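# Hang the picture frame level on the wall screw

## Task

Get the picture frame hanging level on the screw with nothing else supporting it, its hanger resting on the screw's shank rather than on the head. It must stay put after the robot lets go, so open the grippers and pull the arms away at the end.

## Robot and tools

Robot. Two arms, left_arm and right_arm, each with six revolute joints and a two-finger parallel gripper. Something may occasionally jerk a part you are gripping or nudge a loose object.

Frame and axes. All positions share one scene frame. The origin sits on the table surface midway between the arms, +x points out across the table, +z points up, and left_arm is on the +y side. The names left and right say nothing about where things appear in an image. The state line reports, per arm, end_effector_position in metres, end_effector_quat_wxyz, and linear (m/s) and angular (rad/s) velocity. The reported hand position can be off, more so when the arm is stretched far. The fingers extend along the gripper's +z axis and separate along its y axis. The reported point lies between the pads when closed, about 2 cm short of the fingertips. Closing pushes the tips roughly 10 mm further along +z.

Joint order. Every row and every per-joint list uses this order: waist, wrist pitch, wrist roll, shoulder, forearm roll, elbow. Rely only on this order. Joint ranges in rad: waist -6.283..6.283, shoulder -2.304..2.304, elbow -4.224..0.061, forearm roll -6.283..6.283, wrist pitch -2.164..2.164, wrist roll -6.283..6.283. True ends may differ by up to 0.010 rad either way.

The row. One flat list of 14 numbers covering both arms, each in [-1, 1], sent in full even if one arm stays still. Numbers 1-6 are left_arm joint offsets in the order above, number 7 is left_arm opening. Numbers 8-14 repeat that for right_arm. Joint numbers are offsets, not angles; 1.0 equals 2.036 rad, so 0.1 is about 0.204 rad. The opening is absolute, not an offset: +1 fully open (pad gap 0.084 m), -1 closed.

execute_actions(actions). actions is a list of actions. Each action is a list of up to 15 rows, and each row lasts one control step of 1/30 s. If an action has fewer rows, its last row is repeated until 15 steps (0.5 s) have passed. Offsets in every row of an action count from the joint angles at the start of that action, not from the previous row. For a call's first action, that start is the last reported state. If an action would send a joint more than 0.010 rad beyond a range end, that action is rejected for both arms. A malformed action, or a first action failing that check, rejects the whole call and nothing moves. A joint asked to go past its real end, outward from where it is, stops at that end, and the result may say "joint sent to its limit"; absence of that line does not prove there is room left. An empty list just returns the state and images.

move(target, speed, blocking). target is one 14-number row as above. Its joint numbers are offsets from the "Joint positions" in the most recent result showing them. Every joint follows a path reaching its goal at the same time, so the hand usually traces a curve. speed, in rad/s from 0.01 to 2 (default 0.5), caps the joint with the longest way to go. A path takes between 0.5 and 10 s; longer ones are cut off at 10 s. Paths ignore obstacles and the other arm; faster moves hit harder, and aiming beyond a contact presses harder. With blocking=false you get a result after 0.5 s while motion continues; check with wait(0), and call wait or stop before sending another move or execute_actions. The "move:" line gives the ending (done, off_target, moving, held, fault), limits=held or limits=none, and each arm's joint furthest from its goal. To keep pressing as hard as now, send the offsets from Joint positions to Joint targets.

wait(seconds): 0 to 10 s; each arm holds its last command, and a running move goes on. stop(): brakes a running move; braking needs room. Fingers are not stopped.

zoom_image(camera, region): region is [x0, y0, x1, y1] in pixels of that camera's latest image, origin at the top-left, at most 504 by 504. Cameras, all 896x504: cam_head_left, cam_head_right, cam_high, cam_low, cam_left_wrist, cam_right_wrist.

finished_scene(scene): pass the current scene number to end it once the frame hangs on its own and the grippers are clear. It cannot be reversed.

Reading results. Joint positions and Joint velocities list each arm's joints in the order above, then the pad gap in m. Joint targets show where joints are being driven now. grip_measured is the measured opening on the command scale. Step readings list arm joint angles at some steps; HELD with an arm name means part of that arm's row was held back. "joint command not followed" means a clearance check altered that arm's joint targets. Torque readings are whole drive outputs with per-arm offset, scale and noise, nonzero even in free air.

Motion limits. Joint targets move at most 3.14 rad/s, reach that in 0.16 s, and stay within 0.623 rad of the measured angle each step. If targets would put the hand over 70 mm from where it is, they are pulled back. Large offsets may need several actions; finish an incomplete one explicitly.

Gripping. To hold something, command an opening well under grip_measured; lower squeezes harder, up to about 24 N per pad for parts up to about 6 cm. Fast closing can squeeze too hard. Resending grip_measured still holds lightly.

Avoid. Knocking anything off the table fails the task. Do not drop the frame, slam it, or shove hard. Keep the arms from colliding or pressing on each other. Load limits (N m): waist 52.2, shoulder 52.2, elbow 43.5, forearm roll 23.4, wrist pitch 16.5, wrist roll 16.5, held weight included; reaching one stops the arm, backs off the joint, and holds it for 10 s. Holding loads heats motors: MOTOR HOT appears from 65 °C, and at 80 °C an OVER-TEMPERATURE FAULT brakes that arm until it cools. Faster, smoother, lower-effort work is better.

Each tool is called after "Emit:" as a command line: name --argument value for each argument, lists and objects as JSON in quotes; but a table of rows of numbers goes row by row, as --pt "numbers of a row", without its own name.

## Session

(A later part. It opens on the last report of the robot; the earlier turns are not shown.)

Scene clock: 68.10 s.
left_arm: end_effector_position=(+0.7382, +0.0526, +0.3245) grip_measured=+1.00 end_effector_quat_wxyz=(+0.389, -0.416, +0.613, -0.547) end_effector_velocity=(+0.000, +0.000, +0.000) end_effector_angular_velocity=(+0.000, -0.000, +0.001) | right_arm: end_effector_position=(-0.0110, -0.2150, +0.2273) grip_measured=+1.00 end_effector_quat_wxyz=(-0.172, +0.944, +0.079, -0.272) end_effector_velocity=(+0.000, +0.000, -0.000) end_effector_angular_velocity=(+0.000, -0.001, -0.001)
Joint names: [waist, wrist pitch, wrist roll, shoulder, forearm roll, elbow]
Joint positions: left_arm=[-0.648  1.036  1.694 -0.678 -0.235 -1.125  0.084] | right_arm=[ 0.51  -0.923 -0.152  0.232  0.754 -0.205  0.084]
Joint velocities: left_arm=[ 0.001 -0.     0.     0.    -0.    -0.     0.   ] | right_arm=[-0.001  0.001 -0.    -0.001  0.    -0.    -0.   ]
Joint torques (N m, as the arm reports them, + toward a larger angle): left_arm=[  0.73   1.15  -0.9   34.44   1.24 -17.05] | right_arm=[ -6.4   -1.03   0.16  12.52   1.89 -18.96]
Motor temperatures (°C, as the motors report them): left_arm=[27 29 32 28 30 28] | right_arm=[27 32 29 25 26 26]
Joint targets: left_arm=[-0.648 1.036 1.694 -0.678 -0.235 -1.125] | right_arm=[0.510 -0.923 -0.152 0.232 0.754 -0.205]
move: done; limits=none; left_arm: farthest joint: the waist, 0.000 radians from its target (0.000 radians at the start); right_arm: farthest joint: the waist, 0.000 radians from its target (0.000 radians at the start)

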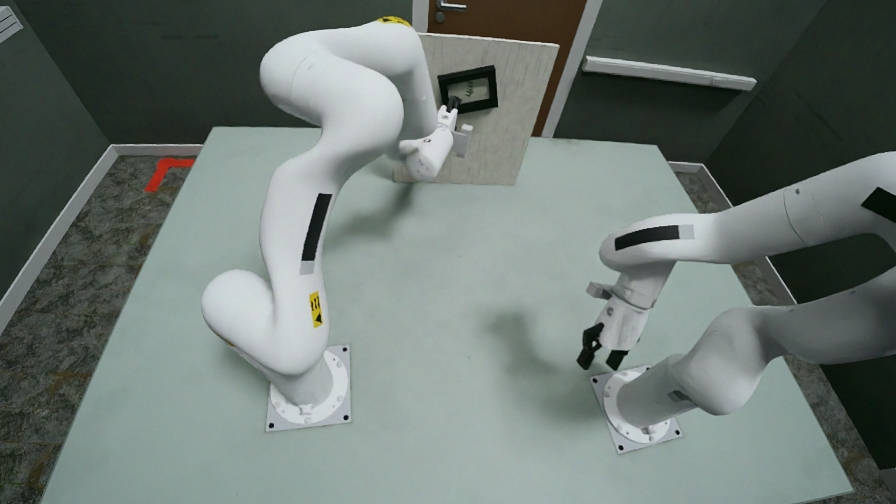

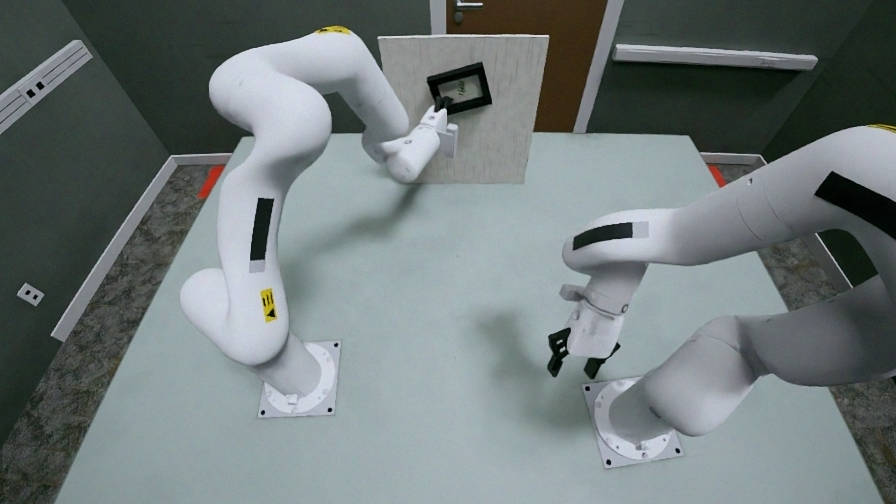

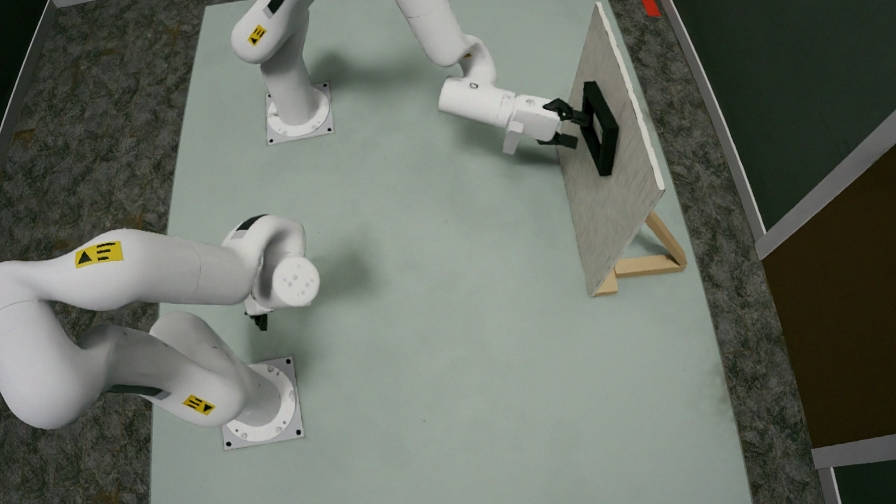

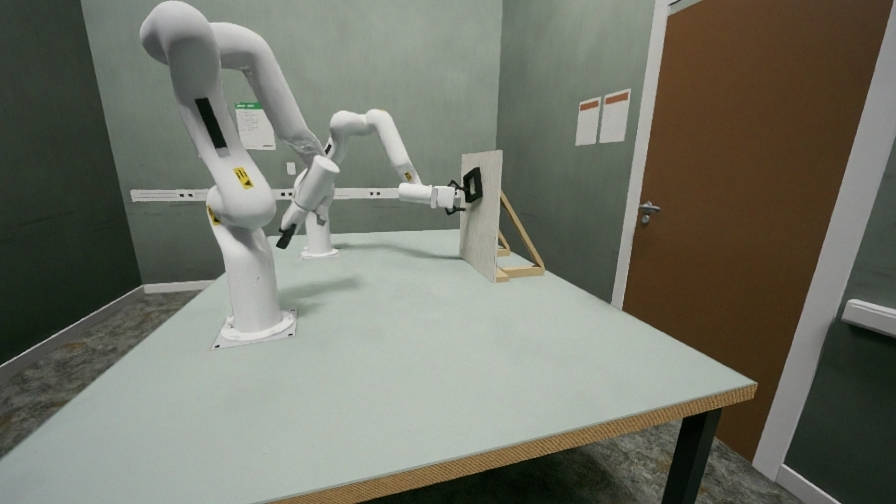

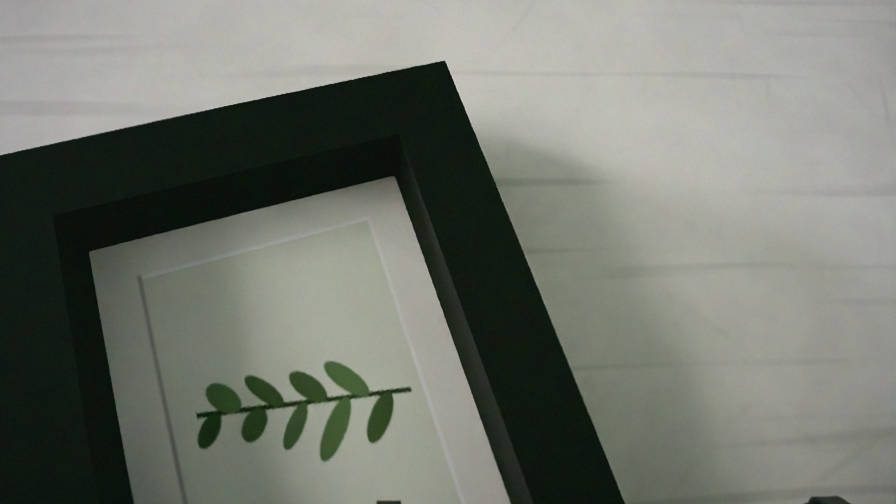

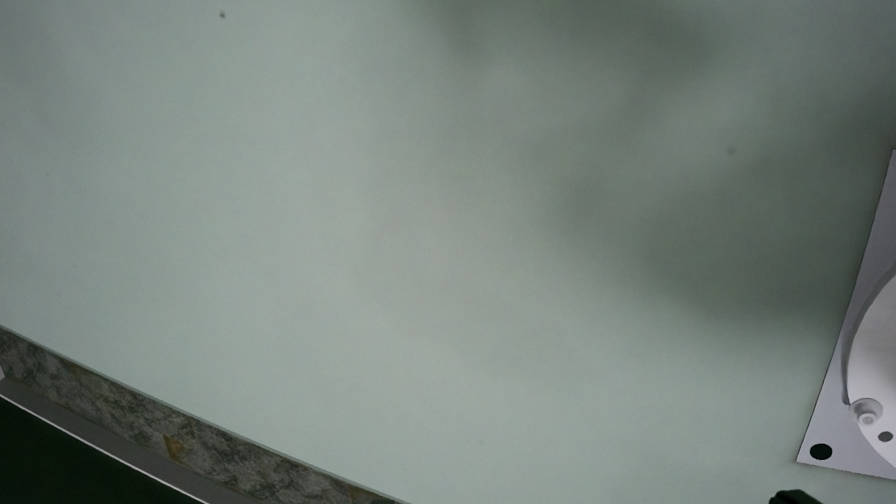

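Close.

Emit:
execute_actions --actions '[[[0,0,0,0,0,0,0,0,0,0,0,0,0,1]],[[0,0,0,0,0,0,-1,0,0,0,0,0,0,1]],[[0,0,0,0,0,0,-1,0,0,0,0,0,0,1]]]'

Scene clock: 69.73 s.
left_arm: end_effector_position=(+0.7383, +0.0524, +0.3255) grip_measured=-0.35 end_effector_quat_wxyz=(+0.390, -0.416, +0.612, -0.548) end_effector_velocity=(-0.000, +0.000, -0.000) end_effector_angular_velocity=(+0.000, -0.000, +0.001) | right_arm: end_effector_position=(-0.0110, -0.2150, +0.2273) grip_measured=+1.00 end_effector_quat_wxyz=(-0.172, +0.944, +0.079, -0.272) end_effector_velocity=(-0.000, -0.000, -0.000) end_effector_angular_velocity=(-0.001, +0.001, -0.004)
Joint names: [waist, wrist pitch, wrist roll, shoulder, forearm roll, elbow]
Joint positions: left_arm=[-0.648  1.038  1.693 -0.677 -0.235 -1.125  0.029] | right_arm=[ 0.51  -0.923 -0.152  0.232  0.754 -0.205  0.084]
Joint velocities: left_arm=[-0.     0.001  0.    -0.    -0.001  0.     0.   ] | right_arm=[-0.001  0.     0.002  0.001  0.001  0.001 -0.   ]
Joint torques (N m, as the arm reports them, + toward a larger angle): left_arm=[  1.45  -0.49  -0.29  29.55   1.01 -14.58] | right_arm=[ -6.46  -1.06   0.11  12.45   1.87 -18.49]
Motor temperatures (°C, as the motors report them): left_arm=[27 29 32 28 30 28] | right_arm=[27 32 29 25 26 26]
Joint targets: left_arm=[-0.648 1.037 1.693 -0.677 -0.235 -1.125] | right_arm=[0.510 -0.923 -0.152 0.232 0.754 -0.205]
Step readings (joint positions; steps 1 to 15: 1st action; 16 to 30: 2nd action; 31 to 45: 3rd action):
0: left_arm=[-0.648 1.036 1.694 -0.678 -0.235 -1.125] | right_arm=[0.510 -0.923 -0.152 0.232 0.754 -0.205]
1: left_arm=[-0.648 1.036 1.694 -0.678 -0.235 -1.125] | right_arm=[0.510 -0.923 -0.152 0.232 0.754 -0.205]
2: left_arm=[-0.648 1.036 1.694 -0.678 -0.235 -1.125] | right_arm=[0.510 -0.923 -0.152 0.232 0.754 -0.205]
4: left_arm=[-0.648 1.036 1.694 -0.678 -0.235 -1.125] | right_arm=[0.510 -0.923 -0.152 0.232 0.754 -0.205]
8: left_arm=[-0.648 1.036 1.694 -0.678 -0.235 -1.125] | right_arm=[0.510 -0.923 -0.152 0.232 0.754 -0.205]
15: left_arm=[-0.648 1.036 1.694 -0.678 -0.235 -1.125] | right_arm=[0.510 -0.923 -0.152 0.232 0.754 -0.205]
16: left_arm=[-0.648 1.036 1.694 -0.678 -0.235 -1.125] | right_arm=[0.510 -0.923 -0.152 0.232 0.754 -0.205]
17: left_arm=[-0.648 1.036 1.694 -0.678 -0.235 -1.125] | right_arm=[0.510 -0.923 -0.152 0.232 0.754 -0.205]
19: left_arm=[-0.648 1.038 1.693 -0.677 -0.235 -1.125] | right_arm=[0.510 -0.923 -0.152 0.232 0.754 -0.205]
23: left_arm=[-0.648 1.038 1.693 -0.677 -0.235 -1.125] | right_arm=[0.510 -0.923 -0.152 0.232 0.754 -0.205]
30: left_arm=[-0.648 1.037 1.693 -0.677 -0.235 -1.125] | right_arm=[0.510 -0.923 -0.152 0.232 0.754 -0.205]
31: left_arm=[-0.648 1.037 1.694 -0.677 -0.235 -1.125] | right_arm=[0.510 -0.923 -0.152 0.232 0.754 -0.205]
32: left_arm=[-0.648 1.038 1.693 -0.677 -0.235 -1.125] | right_arm=[0.510 -0.923 -0.152 0.232 0.754 -0.205]
34: left_arm=[-0.648 1.038 1.693 -0.677 -0.235 -1.125] | right_arm=[0.510 -0.923 -0.152 0.232 0.754 -0.205]
38: left_arm=[-0.648 1.038 1.693 -0.677 -0.235 -1.125] | right_arm=[0.510 -0.923 -0.152 0.232 0.754 -0.205]
45: Joint positions above

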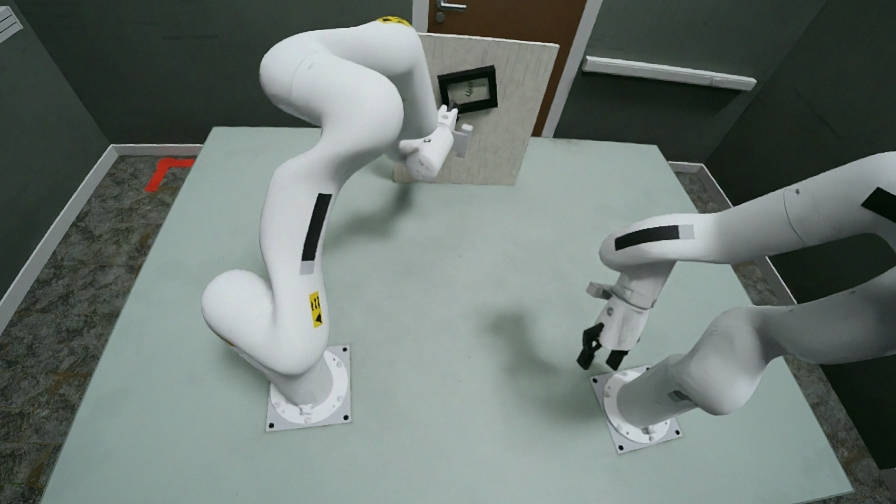

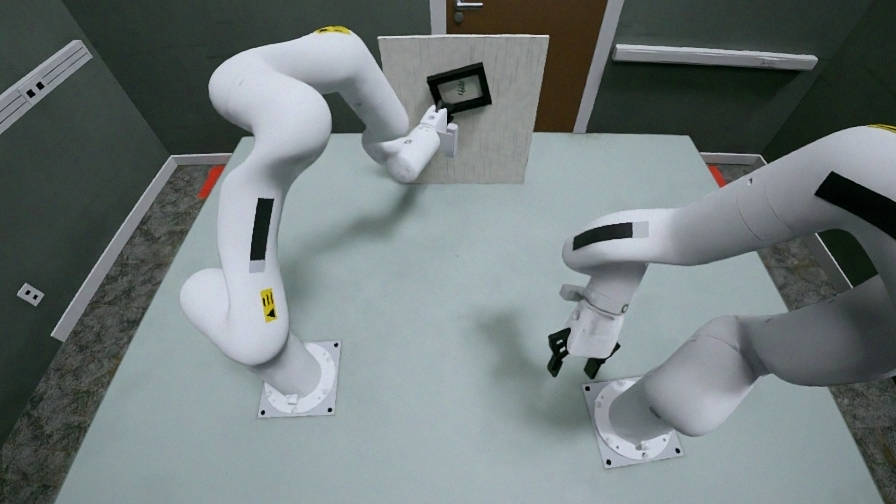

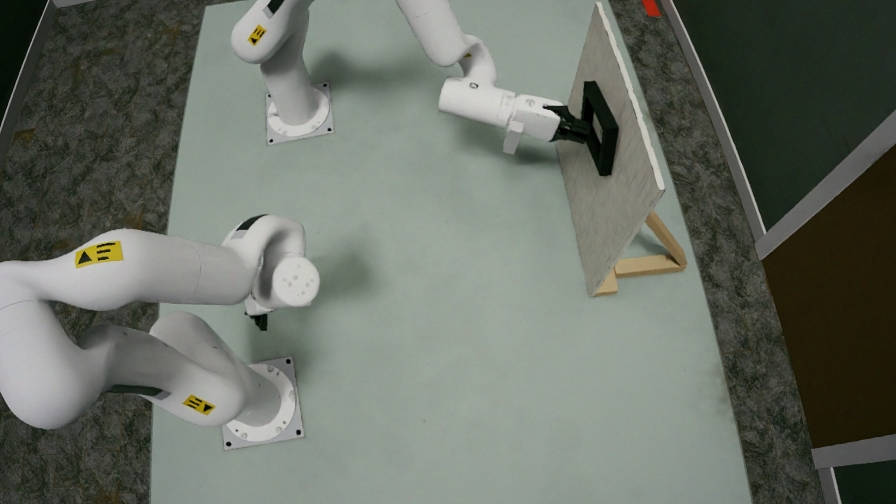

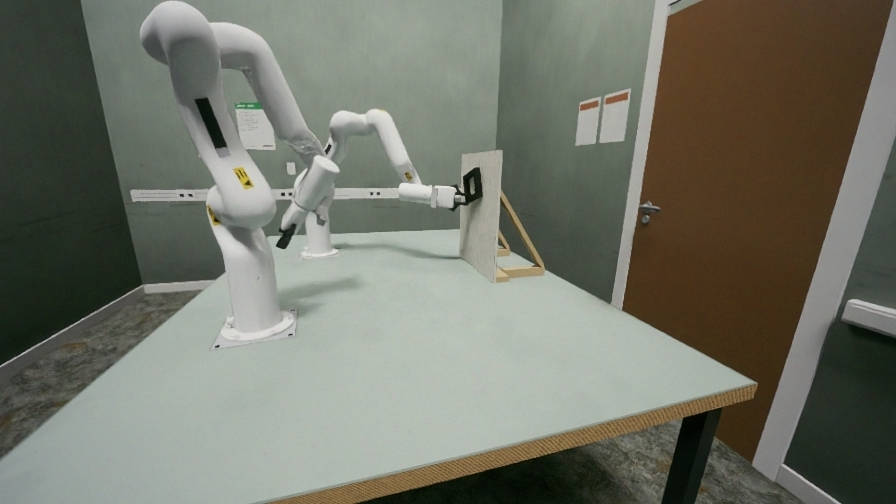

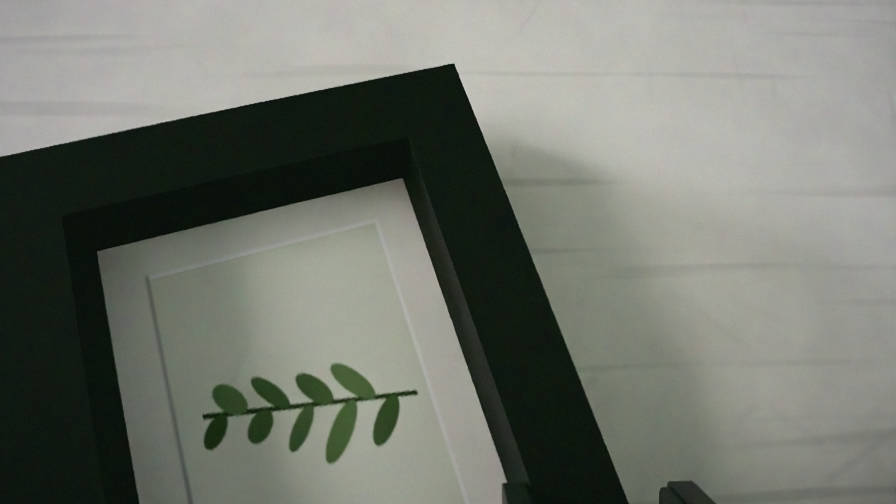

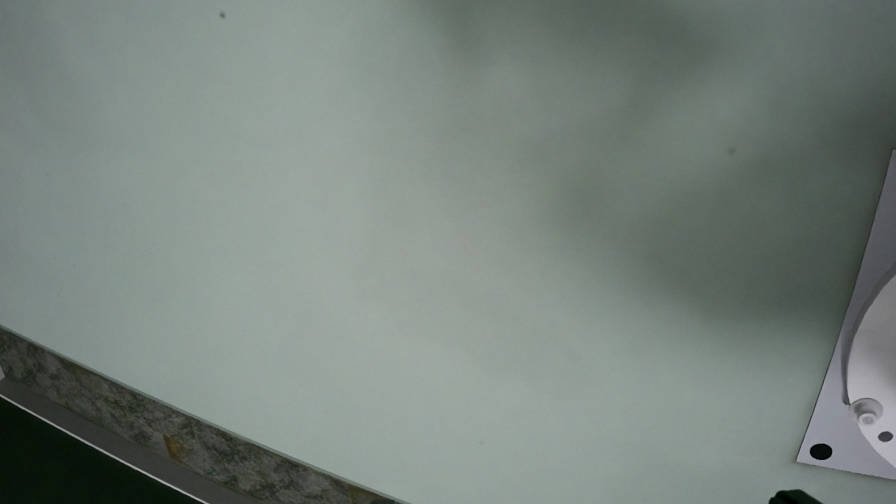

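Grasped. Lift ~1.2 cm.

Emit:
move --target '[0,-0.008,0,0.008,0,0,-1,0,0,0,0,0,0,1]' --speed 0.04

Scene clock: 70.60 s.
left_arm: end_effector_position=(+0.7381, +0.0518, +0.3341) grip_measured=-0.41 end_effector_quat_wxyz=(+0.388, -0.417, +0.612, -0.549) end_effector_velocity=(+0.000, -0.000, +0.001) end_effector_angular_velocity=(-0.000, -0.003, +0.000) | right_arm: end_effector_position=(-0.0110, -0.2150, +0.2273) grip_measured=+1.00 end_effector_quat_wxyz=(-0.172, +0.944, +0.079, -0.272) end_effector_velocity=(-0.000, -0.000, +0.000) end_effector_angular_velocity=(-0.000, +0.000, +0.001)
Joint names: [waist, wrist pitch, wrist roll, shoulder, forearm roll, elbow]
Joint positions: left_arm=[-0.648  1.021  1.694 -0.661 -0.235 -1.125  0.026] | right_arm=[ 0.51  -0.923 -0.152  0.232  0.754 -0.205  0.084]
Joint velocities: left_arm=[-0.     0.002  0.001  0.001 -0.    -0.    -0.   ] | right_arm=[ 0.    -0.001  0.001 -0.    -0.001 -0.     0.   ]
Joint torques (N m, as the arm reports them, + toward a larger angle): left_arm=[  0.31   1.47  -0.56  35.62   1.42 -19.67] | right_arm=[ -5.95  -0.99   0.12  12.58   1.81 -18.86]
Motor temperatures (°C, as the motors report them): left_arm=[27 29 32 28 30 28] | right_arm=[27 32 29 25 26 26]
Joint targets: left_arm=[-0.648 1.021 1.693 -0.661 -0.235 -1.125] | right_arm=[0.510 -0.923 -0.152 0.232 0.754 -0.205]
move: done; limits=none; left_arm: farthest joint: the wrist pitch, 0.001 radians from its target (0.016 radians at the start); right_arm: farthest joint: the waist, 0.000 radians from its target (0.000 radians at the start)

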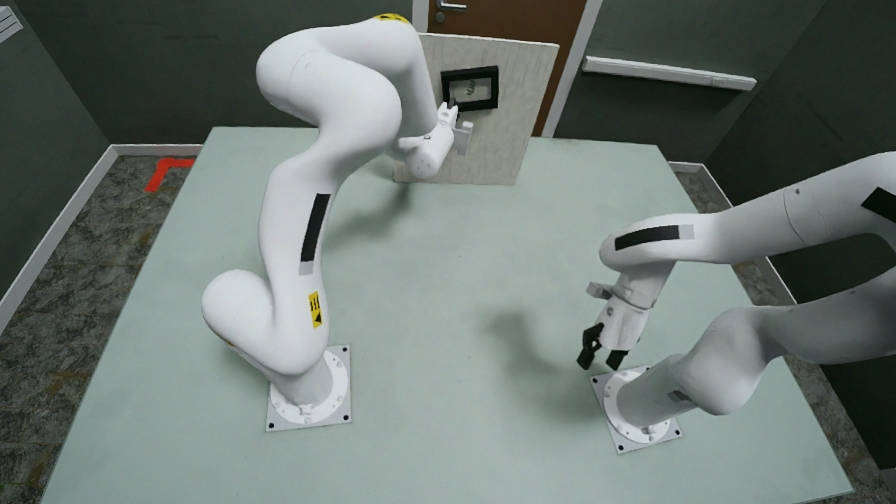

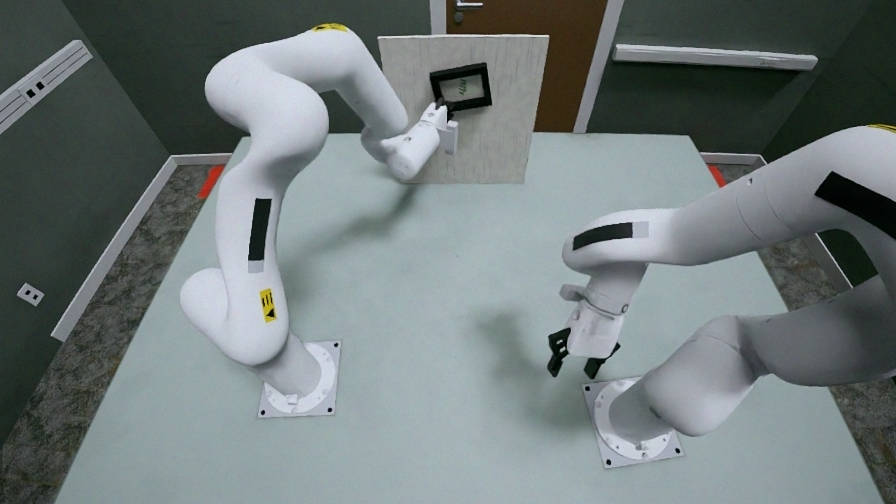

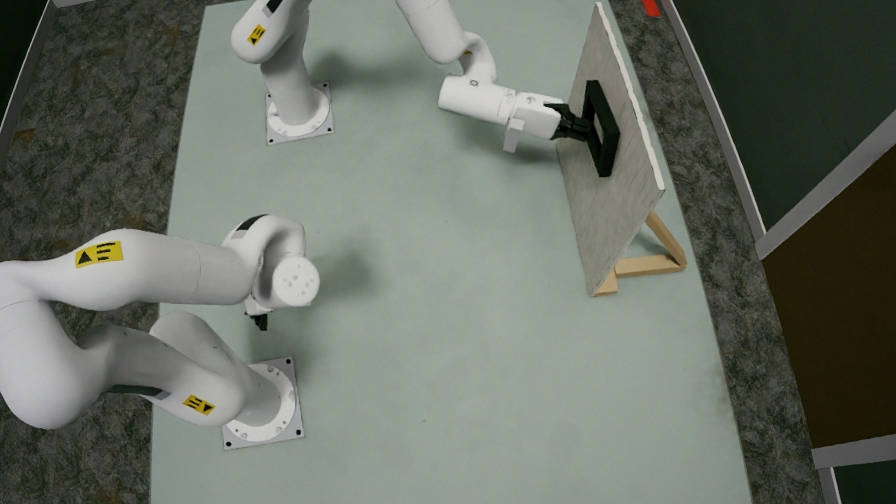

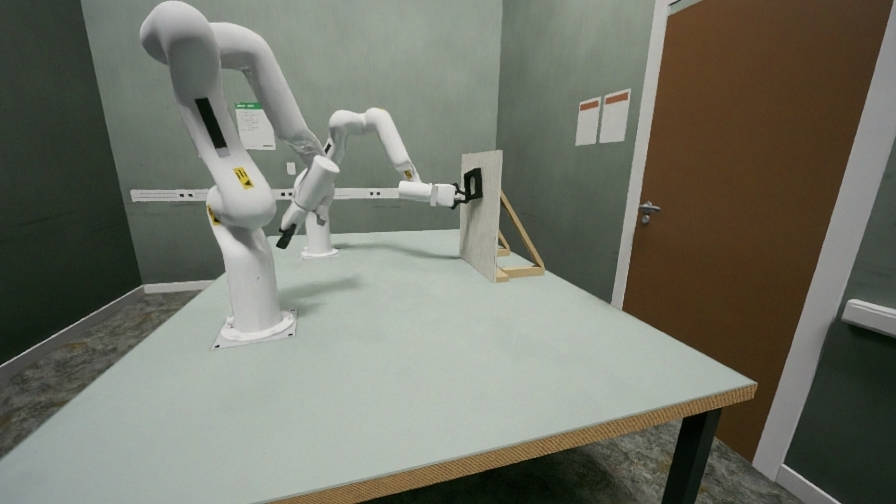

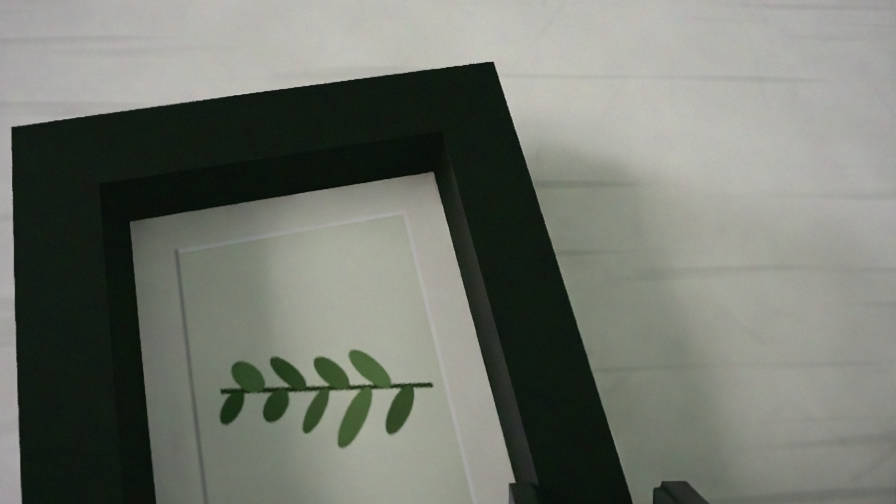

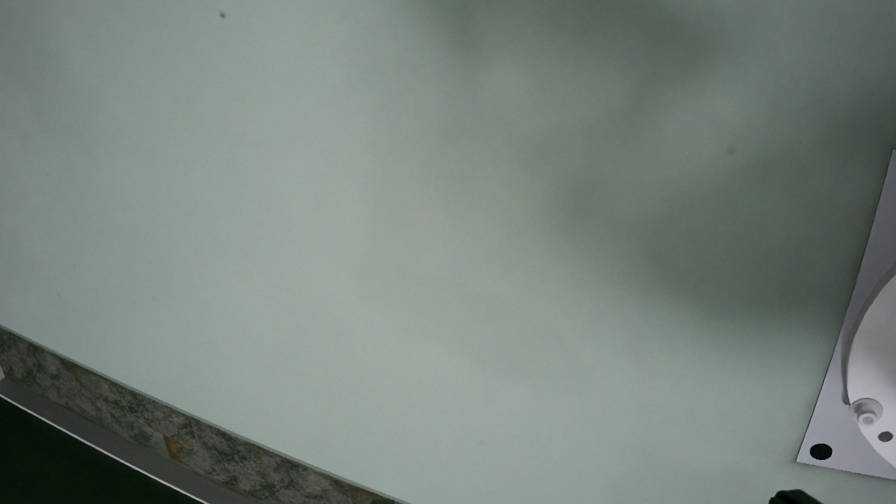

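Emit:
move --target '[-0.011,-0.005,0,-0.0098,0,-0.0147,-1,0,0,0,0,0,0,1]' --speed 0.04

Scene clock: 71.83 s.
left_arm: end_effector_position=(+0.7370, +0.0307, +0.3329) grip_measured=-0.34 end_effector_quat_wxyz=(+0.381, -0.410, +0.617, -0.554) end_effector_velocity=(+0.000, +0.001, -0.001) end_effector_angular_velocity=(+0.000, +0.001, +0.001) | right_arm: end_effector_position=(-0.0110, -0.2150, +0.2273) grip_measured=+1.00 end_effector_quat_wxyz=(-0.172, +0.944, +0.079, -0.272) end_effector_velocity=(+0.001, +0.001, +0.000) end_effector_angular_velocity=(+0.002, -0.002, +0.001)
Joint names: [waist, wrist pitch, wrist roll, shoulder, forearm roll, elbow]
Joint positions: left_arm=[-0.671  1.011  1.693 -0.681 -0.235 -1.155  0.029] | right_arm=[ 0.51  -0.923 -0.152  0.232  0.754 -0.205  0.084]
Joint velocities: left_arm=[ 0.001 -0.     0.    -0.    -0.001  0.    -0.   ] | right_arm=[ 0.     0.001 -0.002  0.     0.001 -0.002  0.   ]
Joint torques (N m, as the arm reports them, + toward a larger angle): left_arm=[ -5.16   0.93   0.23  35.63   2.67 -19.06] | right_arm=[ -6.07  -1.12   0.11  12.47   1.76 -18.94]
Motor temperatures (°C, as the motors report them): left_arm=[27 29 32 28 30 28] | right_arm=[27 32 29 25 26 26]
Joint targets: left_arm=[-0.671 1.011 1.694 -0.681 -0.235 -1.155] | right_arm=[0.510 -0.923 -0.152 0.232 0.754 -0.205]
move: done; limits=none; left_arm: farthest joint: the wrist roll, 0.001 radians from its target (0.000 radians at the start); right_arm: farthest joint: the waist, 0.000 radians from its target (0.000 radians at the start)

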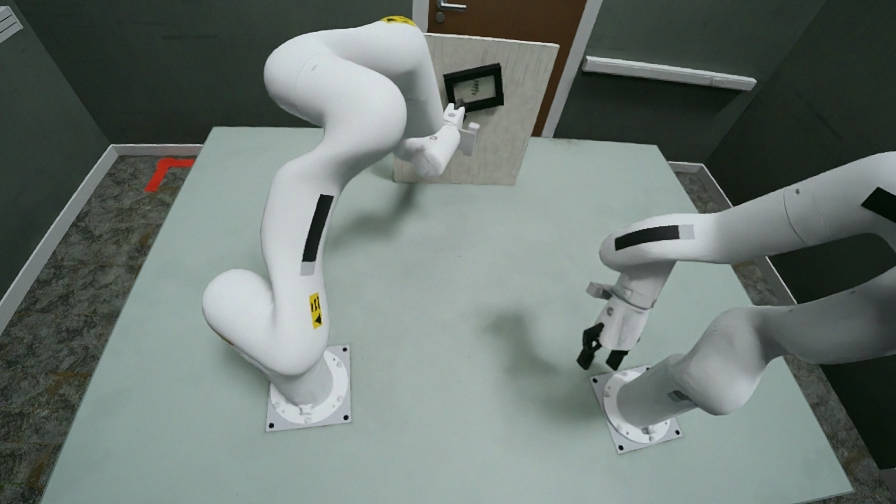

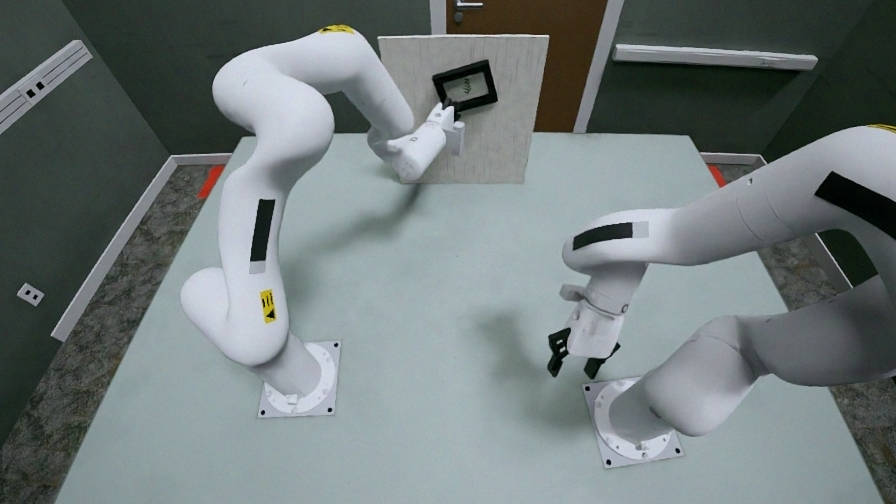

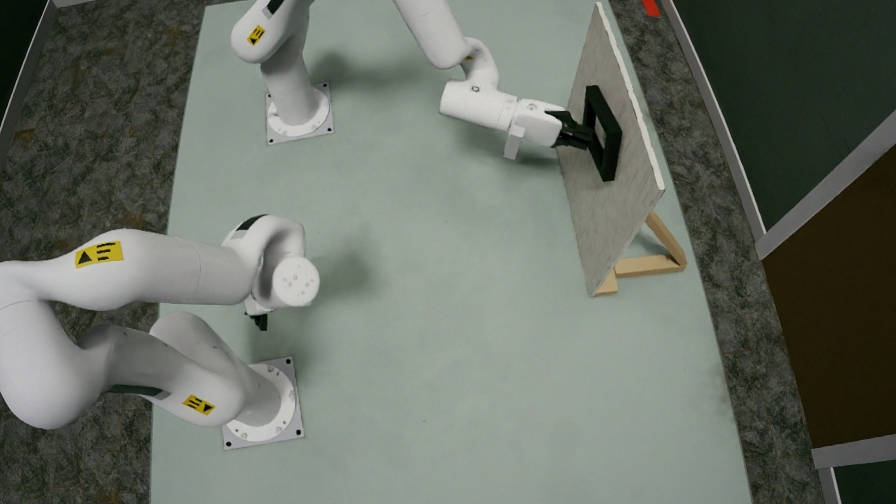

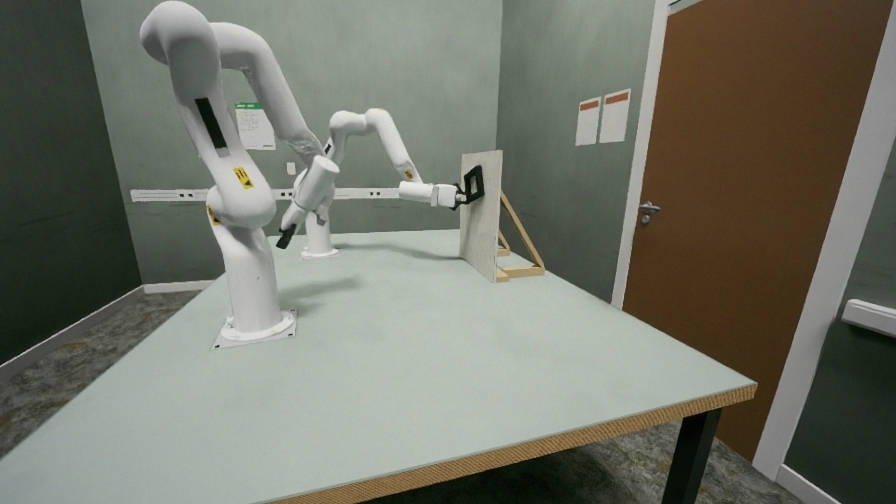

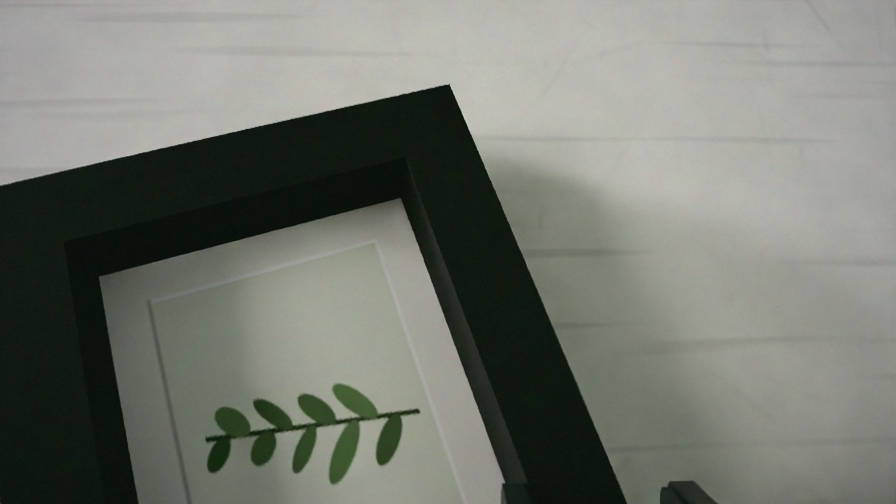

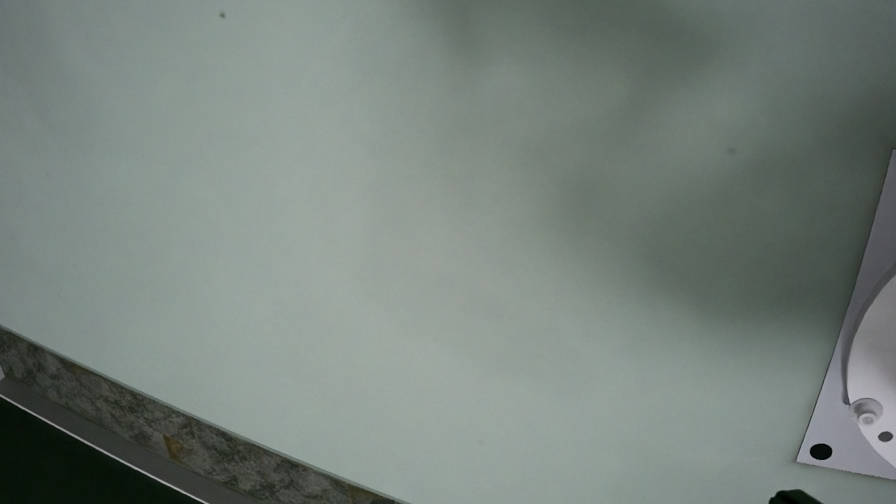

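Emit:
move --target '[0,-0.01,0,0.01,0,0,-1,0,0,0,0,0,0,1]' --speed 0.04

Emit:
zoom_image --camera "cam_head_left" --region '[380,20,580,190]'

Scene clock: 72.97 s.
left_arm: end_effector_position=(+0.7367, +0.0300, +0.3443) grip_measured=-0.53 end_effector_quat_wxyz=(+0.379, -0.410, +0.617, -0.555) end_effector_velocity=(+0.001, +0.001, +0.001) end_effector_angular_velocity=(-0.002, -0.000, +0.002) | right_arm: end_effector_position=(-0.0110, -0.2150, +0.2273) grip_measured=+1.00 end_effector_quat_wxyz=(-0.172, +0.944, +0.079, -0.272) end_effector_velocity=(-0.000, -0.000, -0.000) end_effector_angular_velocity=(+0.001, -0.001, +0.001)
Joint names: [waist, wrist pitch, wrist roll, shoulder, forearm roll, elbow]
Joint positions: left_arm=[-0.671  0.99   1.694 -0.661 -0.235 -1.155  0.021] | right_arm=[ 0.51  -0.923 -0.152  0.232  0.754 -0.205  0.084]
Joint velocities: left_arm=[ 0.001  0.    -0.001  0.    -0.001 -0.    -0.   ] | right_arm=[-0.     0.001 -0.002  0.001 -0.     0.001 -0.   ]
Joint torques (N m, as the arm reports them, + toward a larger angle): left_arm=[ -1.51   1.1   -0.73  34.58   1.65 -17.37] | right_arm=[ -6.48  -1.11   0.09  12.4    1.66 -18.8 ]
Motor temperatures (°C, as the motors report them): left_arm=[27 29 32 28 30 28] | right_arm=[27 32 29 25 26 26]
Joint targets: left_arm=[-0.671 0.991 1.693 -0.661 -0.235 -1.155] | right_arm=[0.510 -0.923 -0.152 0.232 0.754 -0.205]
move: done; limits=none; left_arm: farthest joint: the wrist roll, 0.001 radians from its target (0.000 radians at the start); right_arm: farthest joint: the waist, 0.000 radians from its target (0.000 radians at the start)

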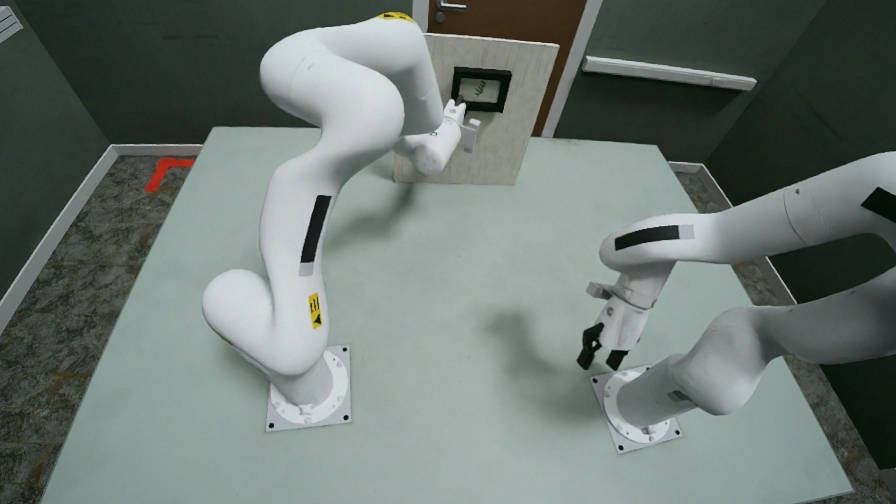

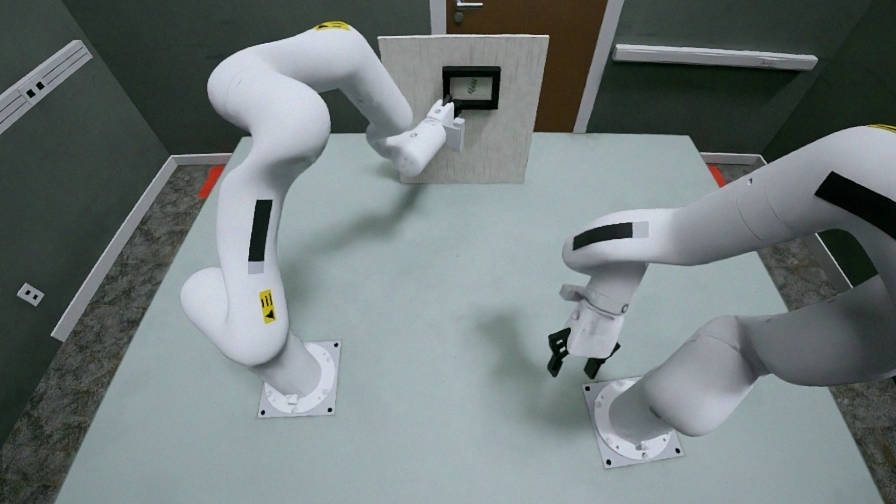

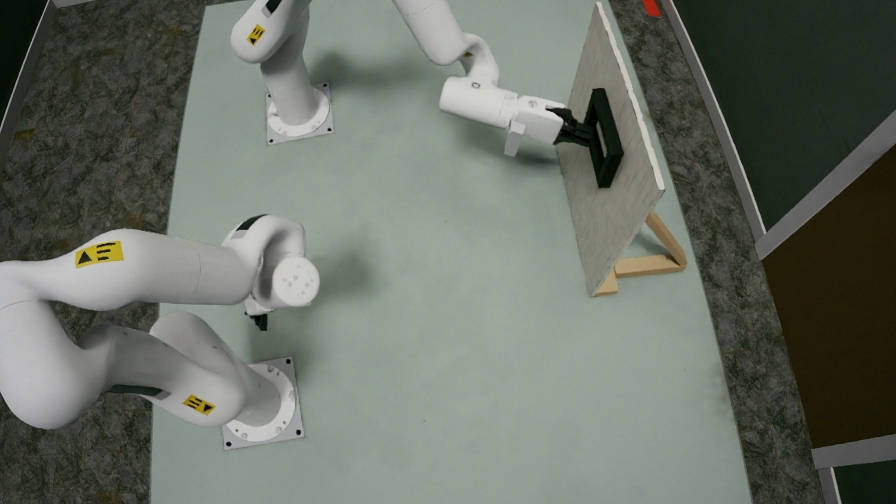

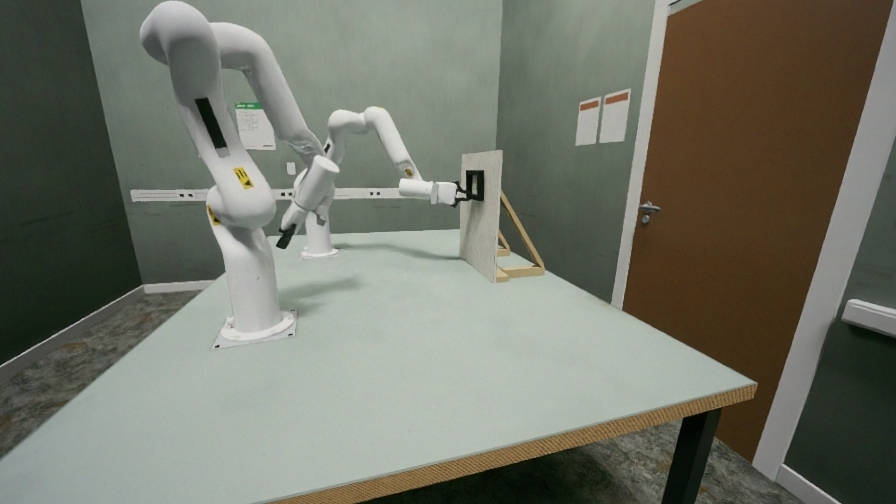

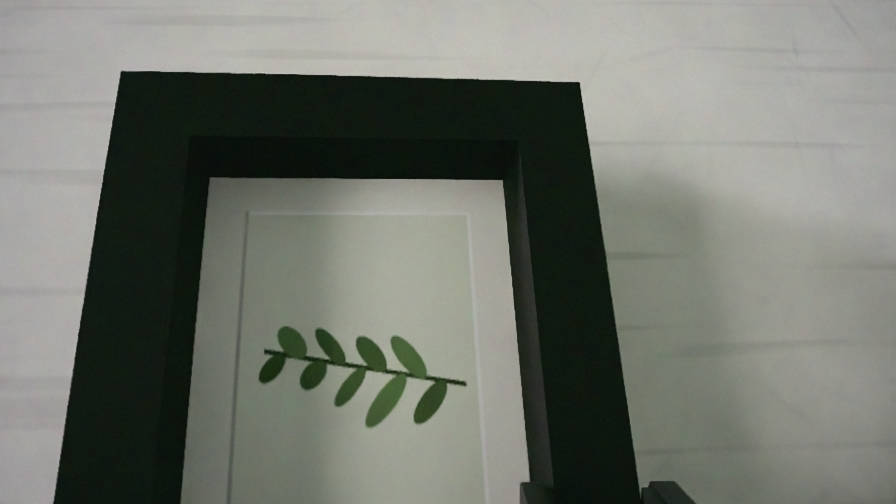

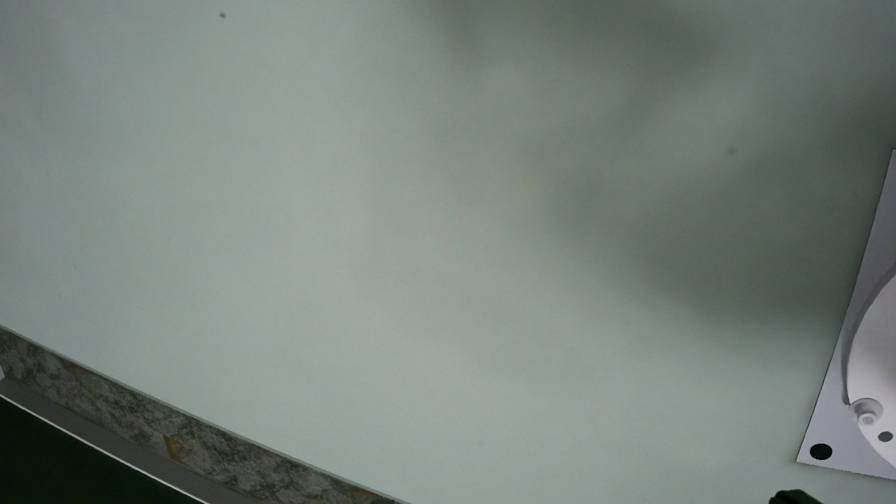

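Region (380, 20, 580, 190) of cam_head_left's 896x504 image, scaled by 2.520, with more detail than that image has; it fills the top 428 rows of this view, and the rest is white.

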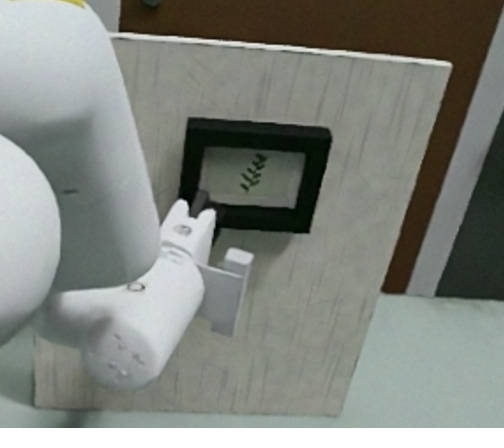

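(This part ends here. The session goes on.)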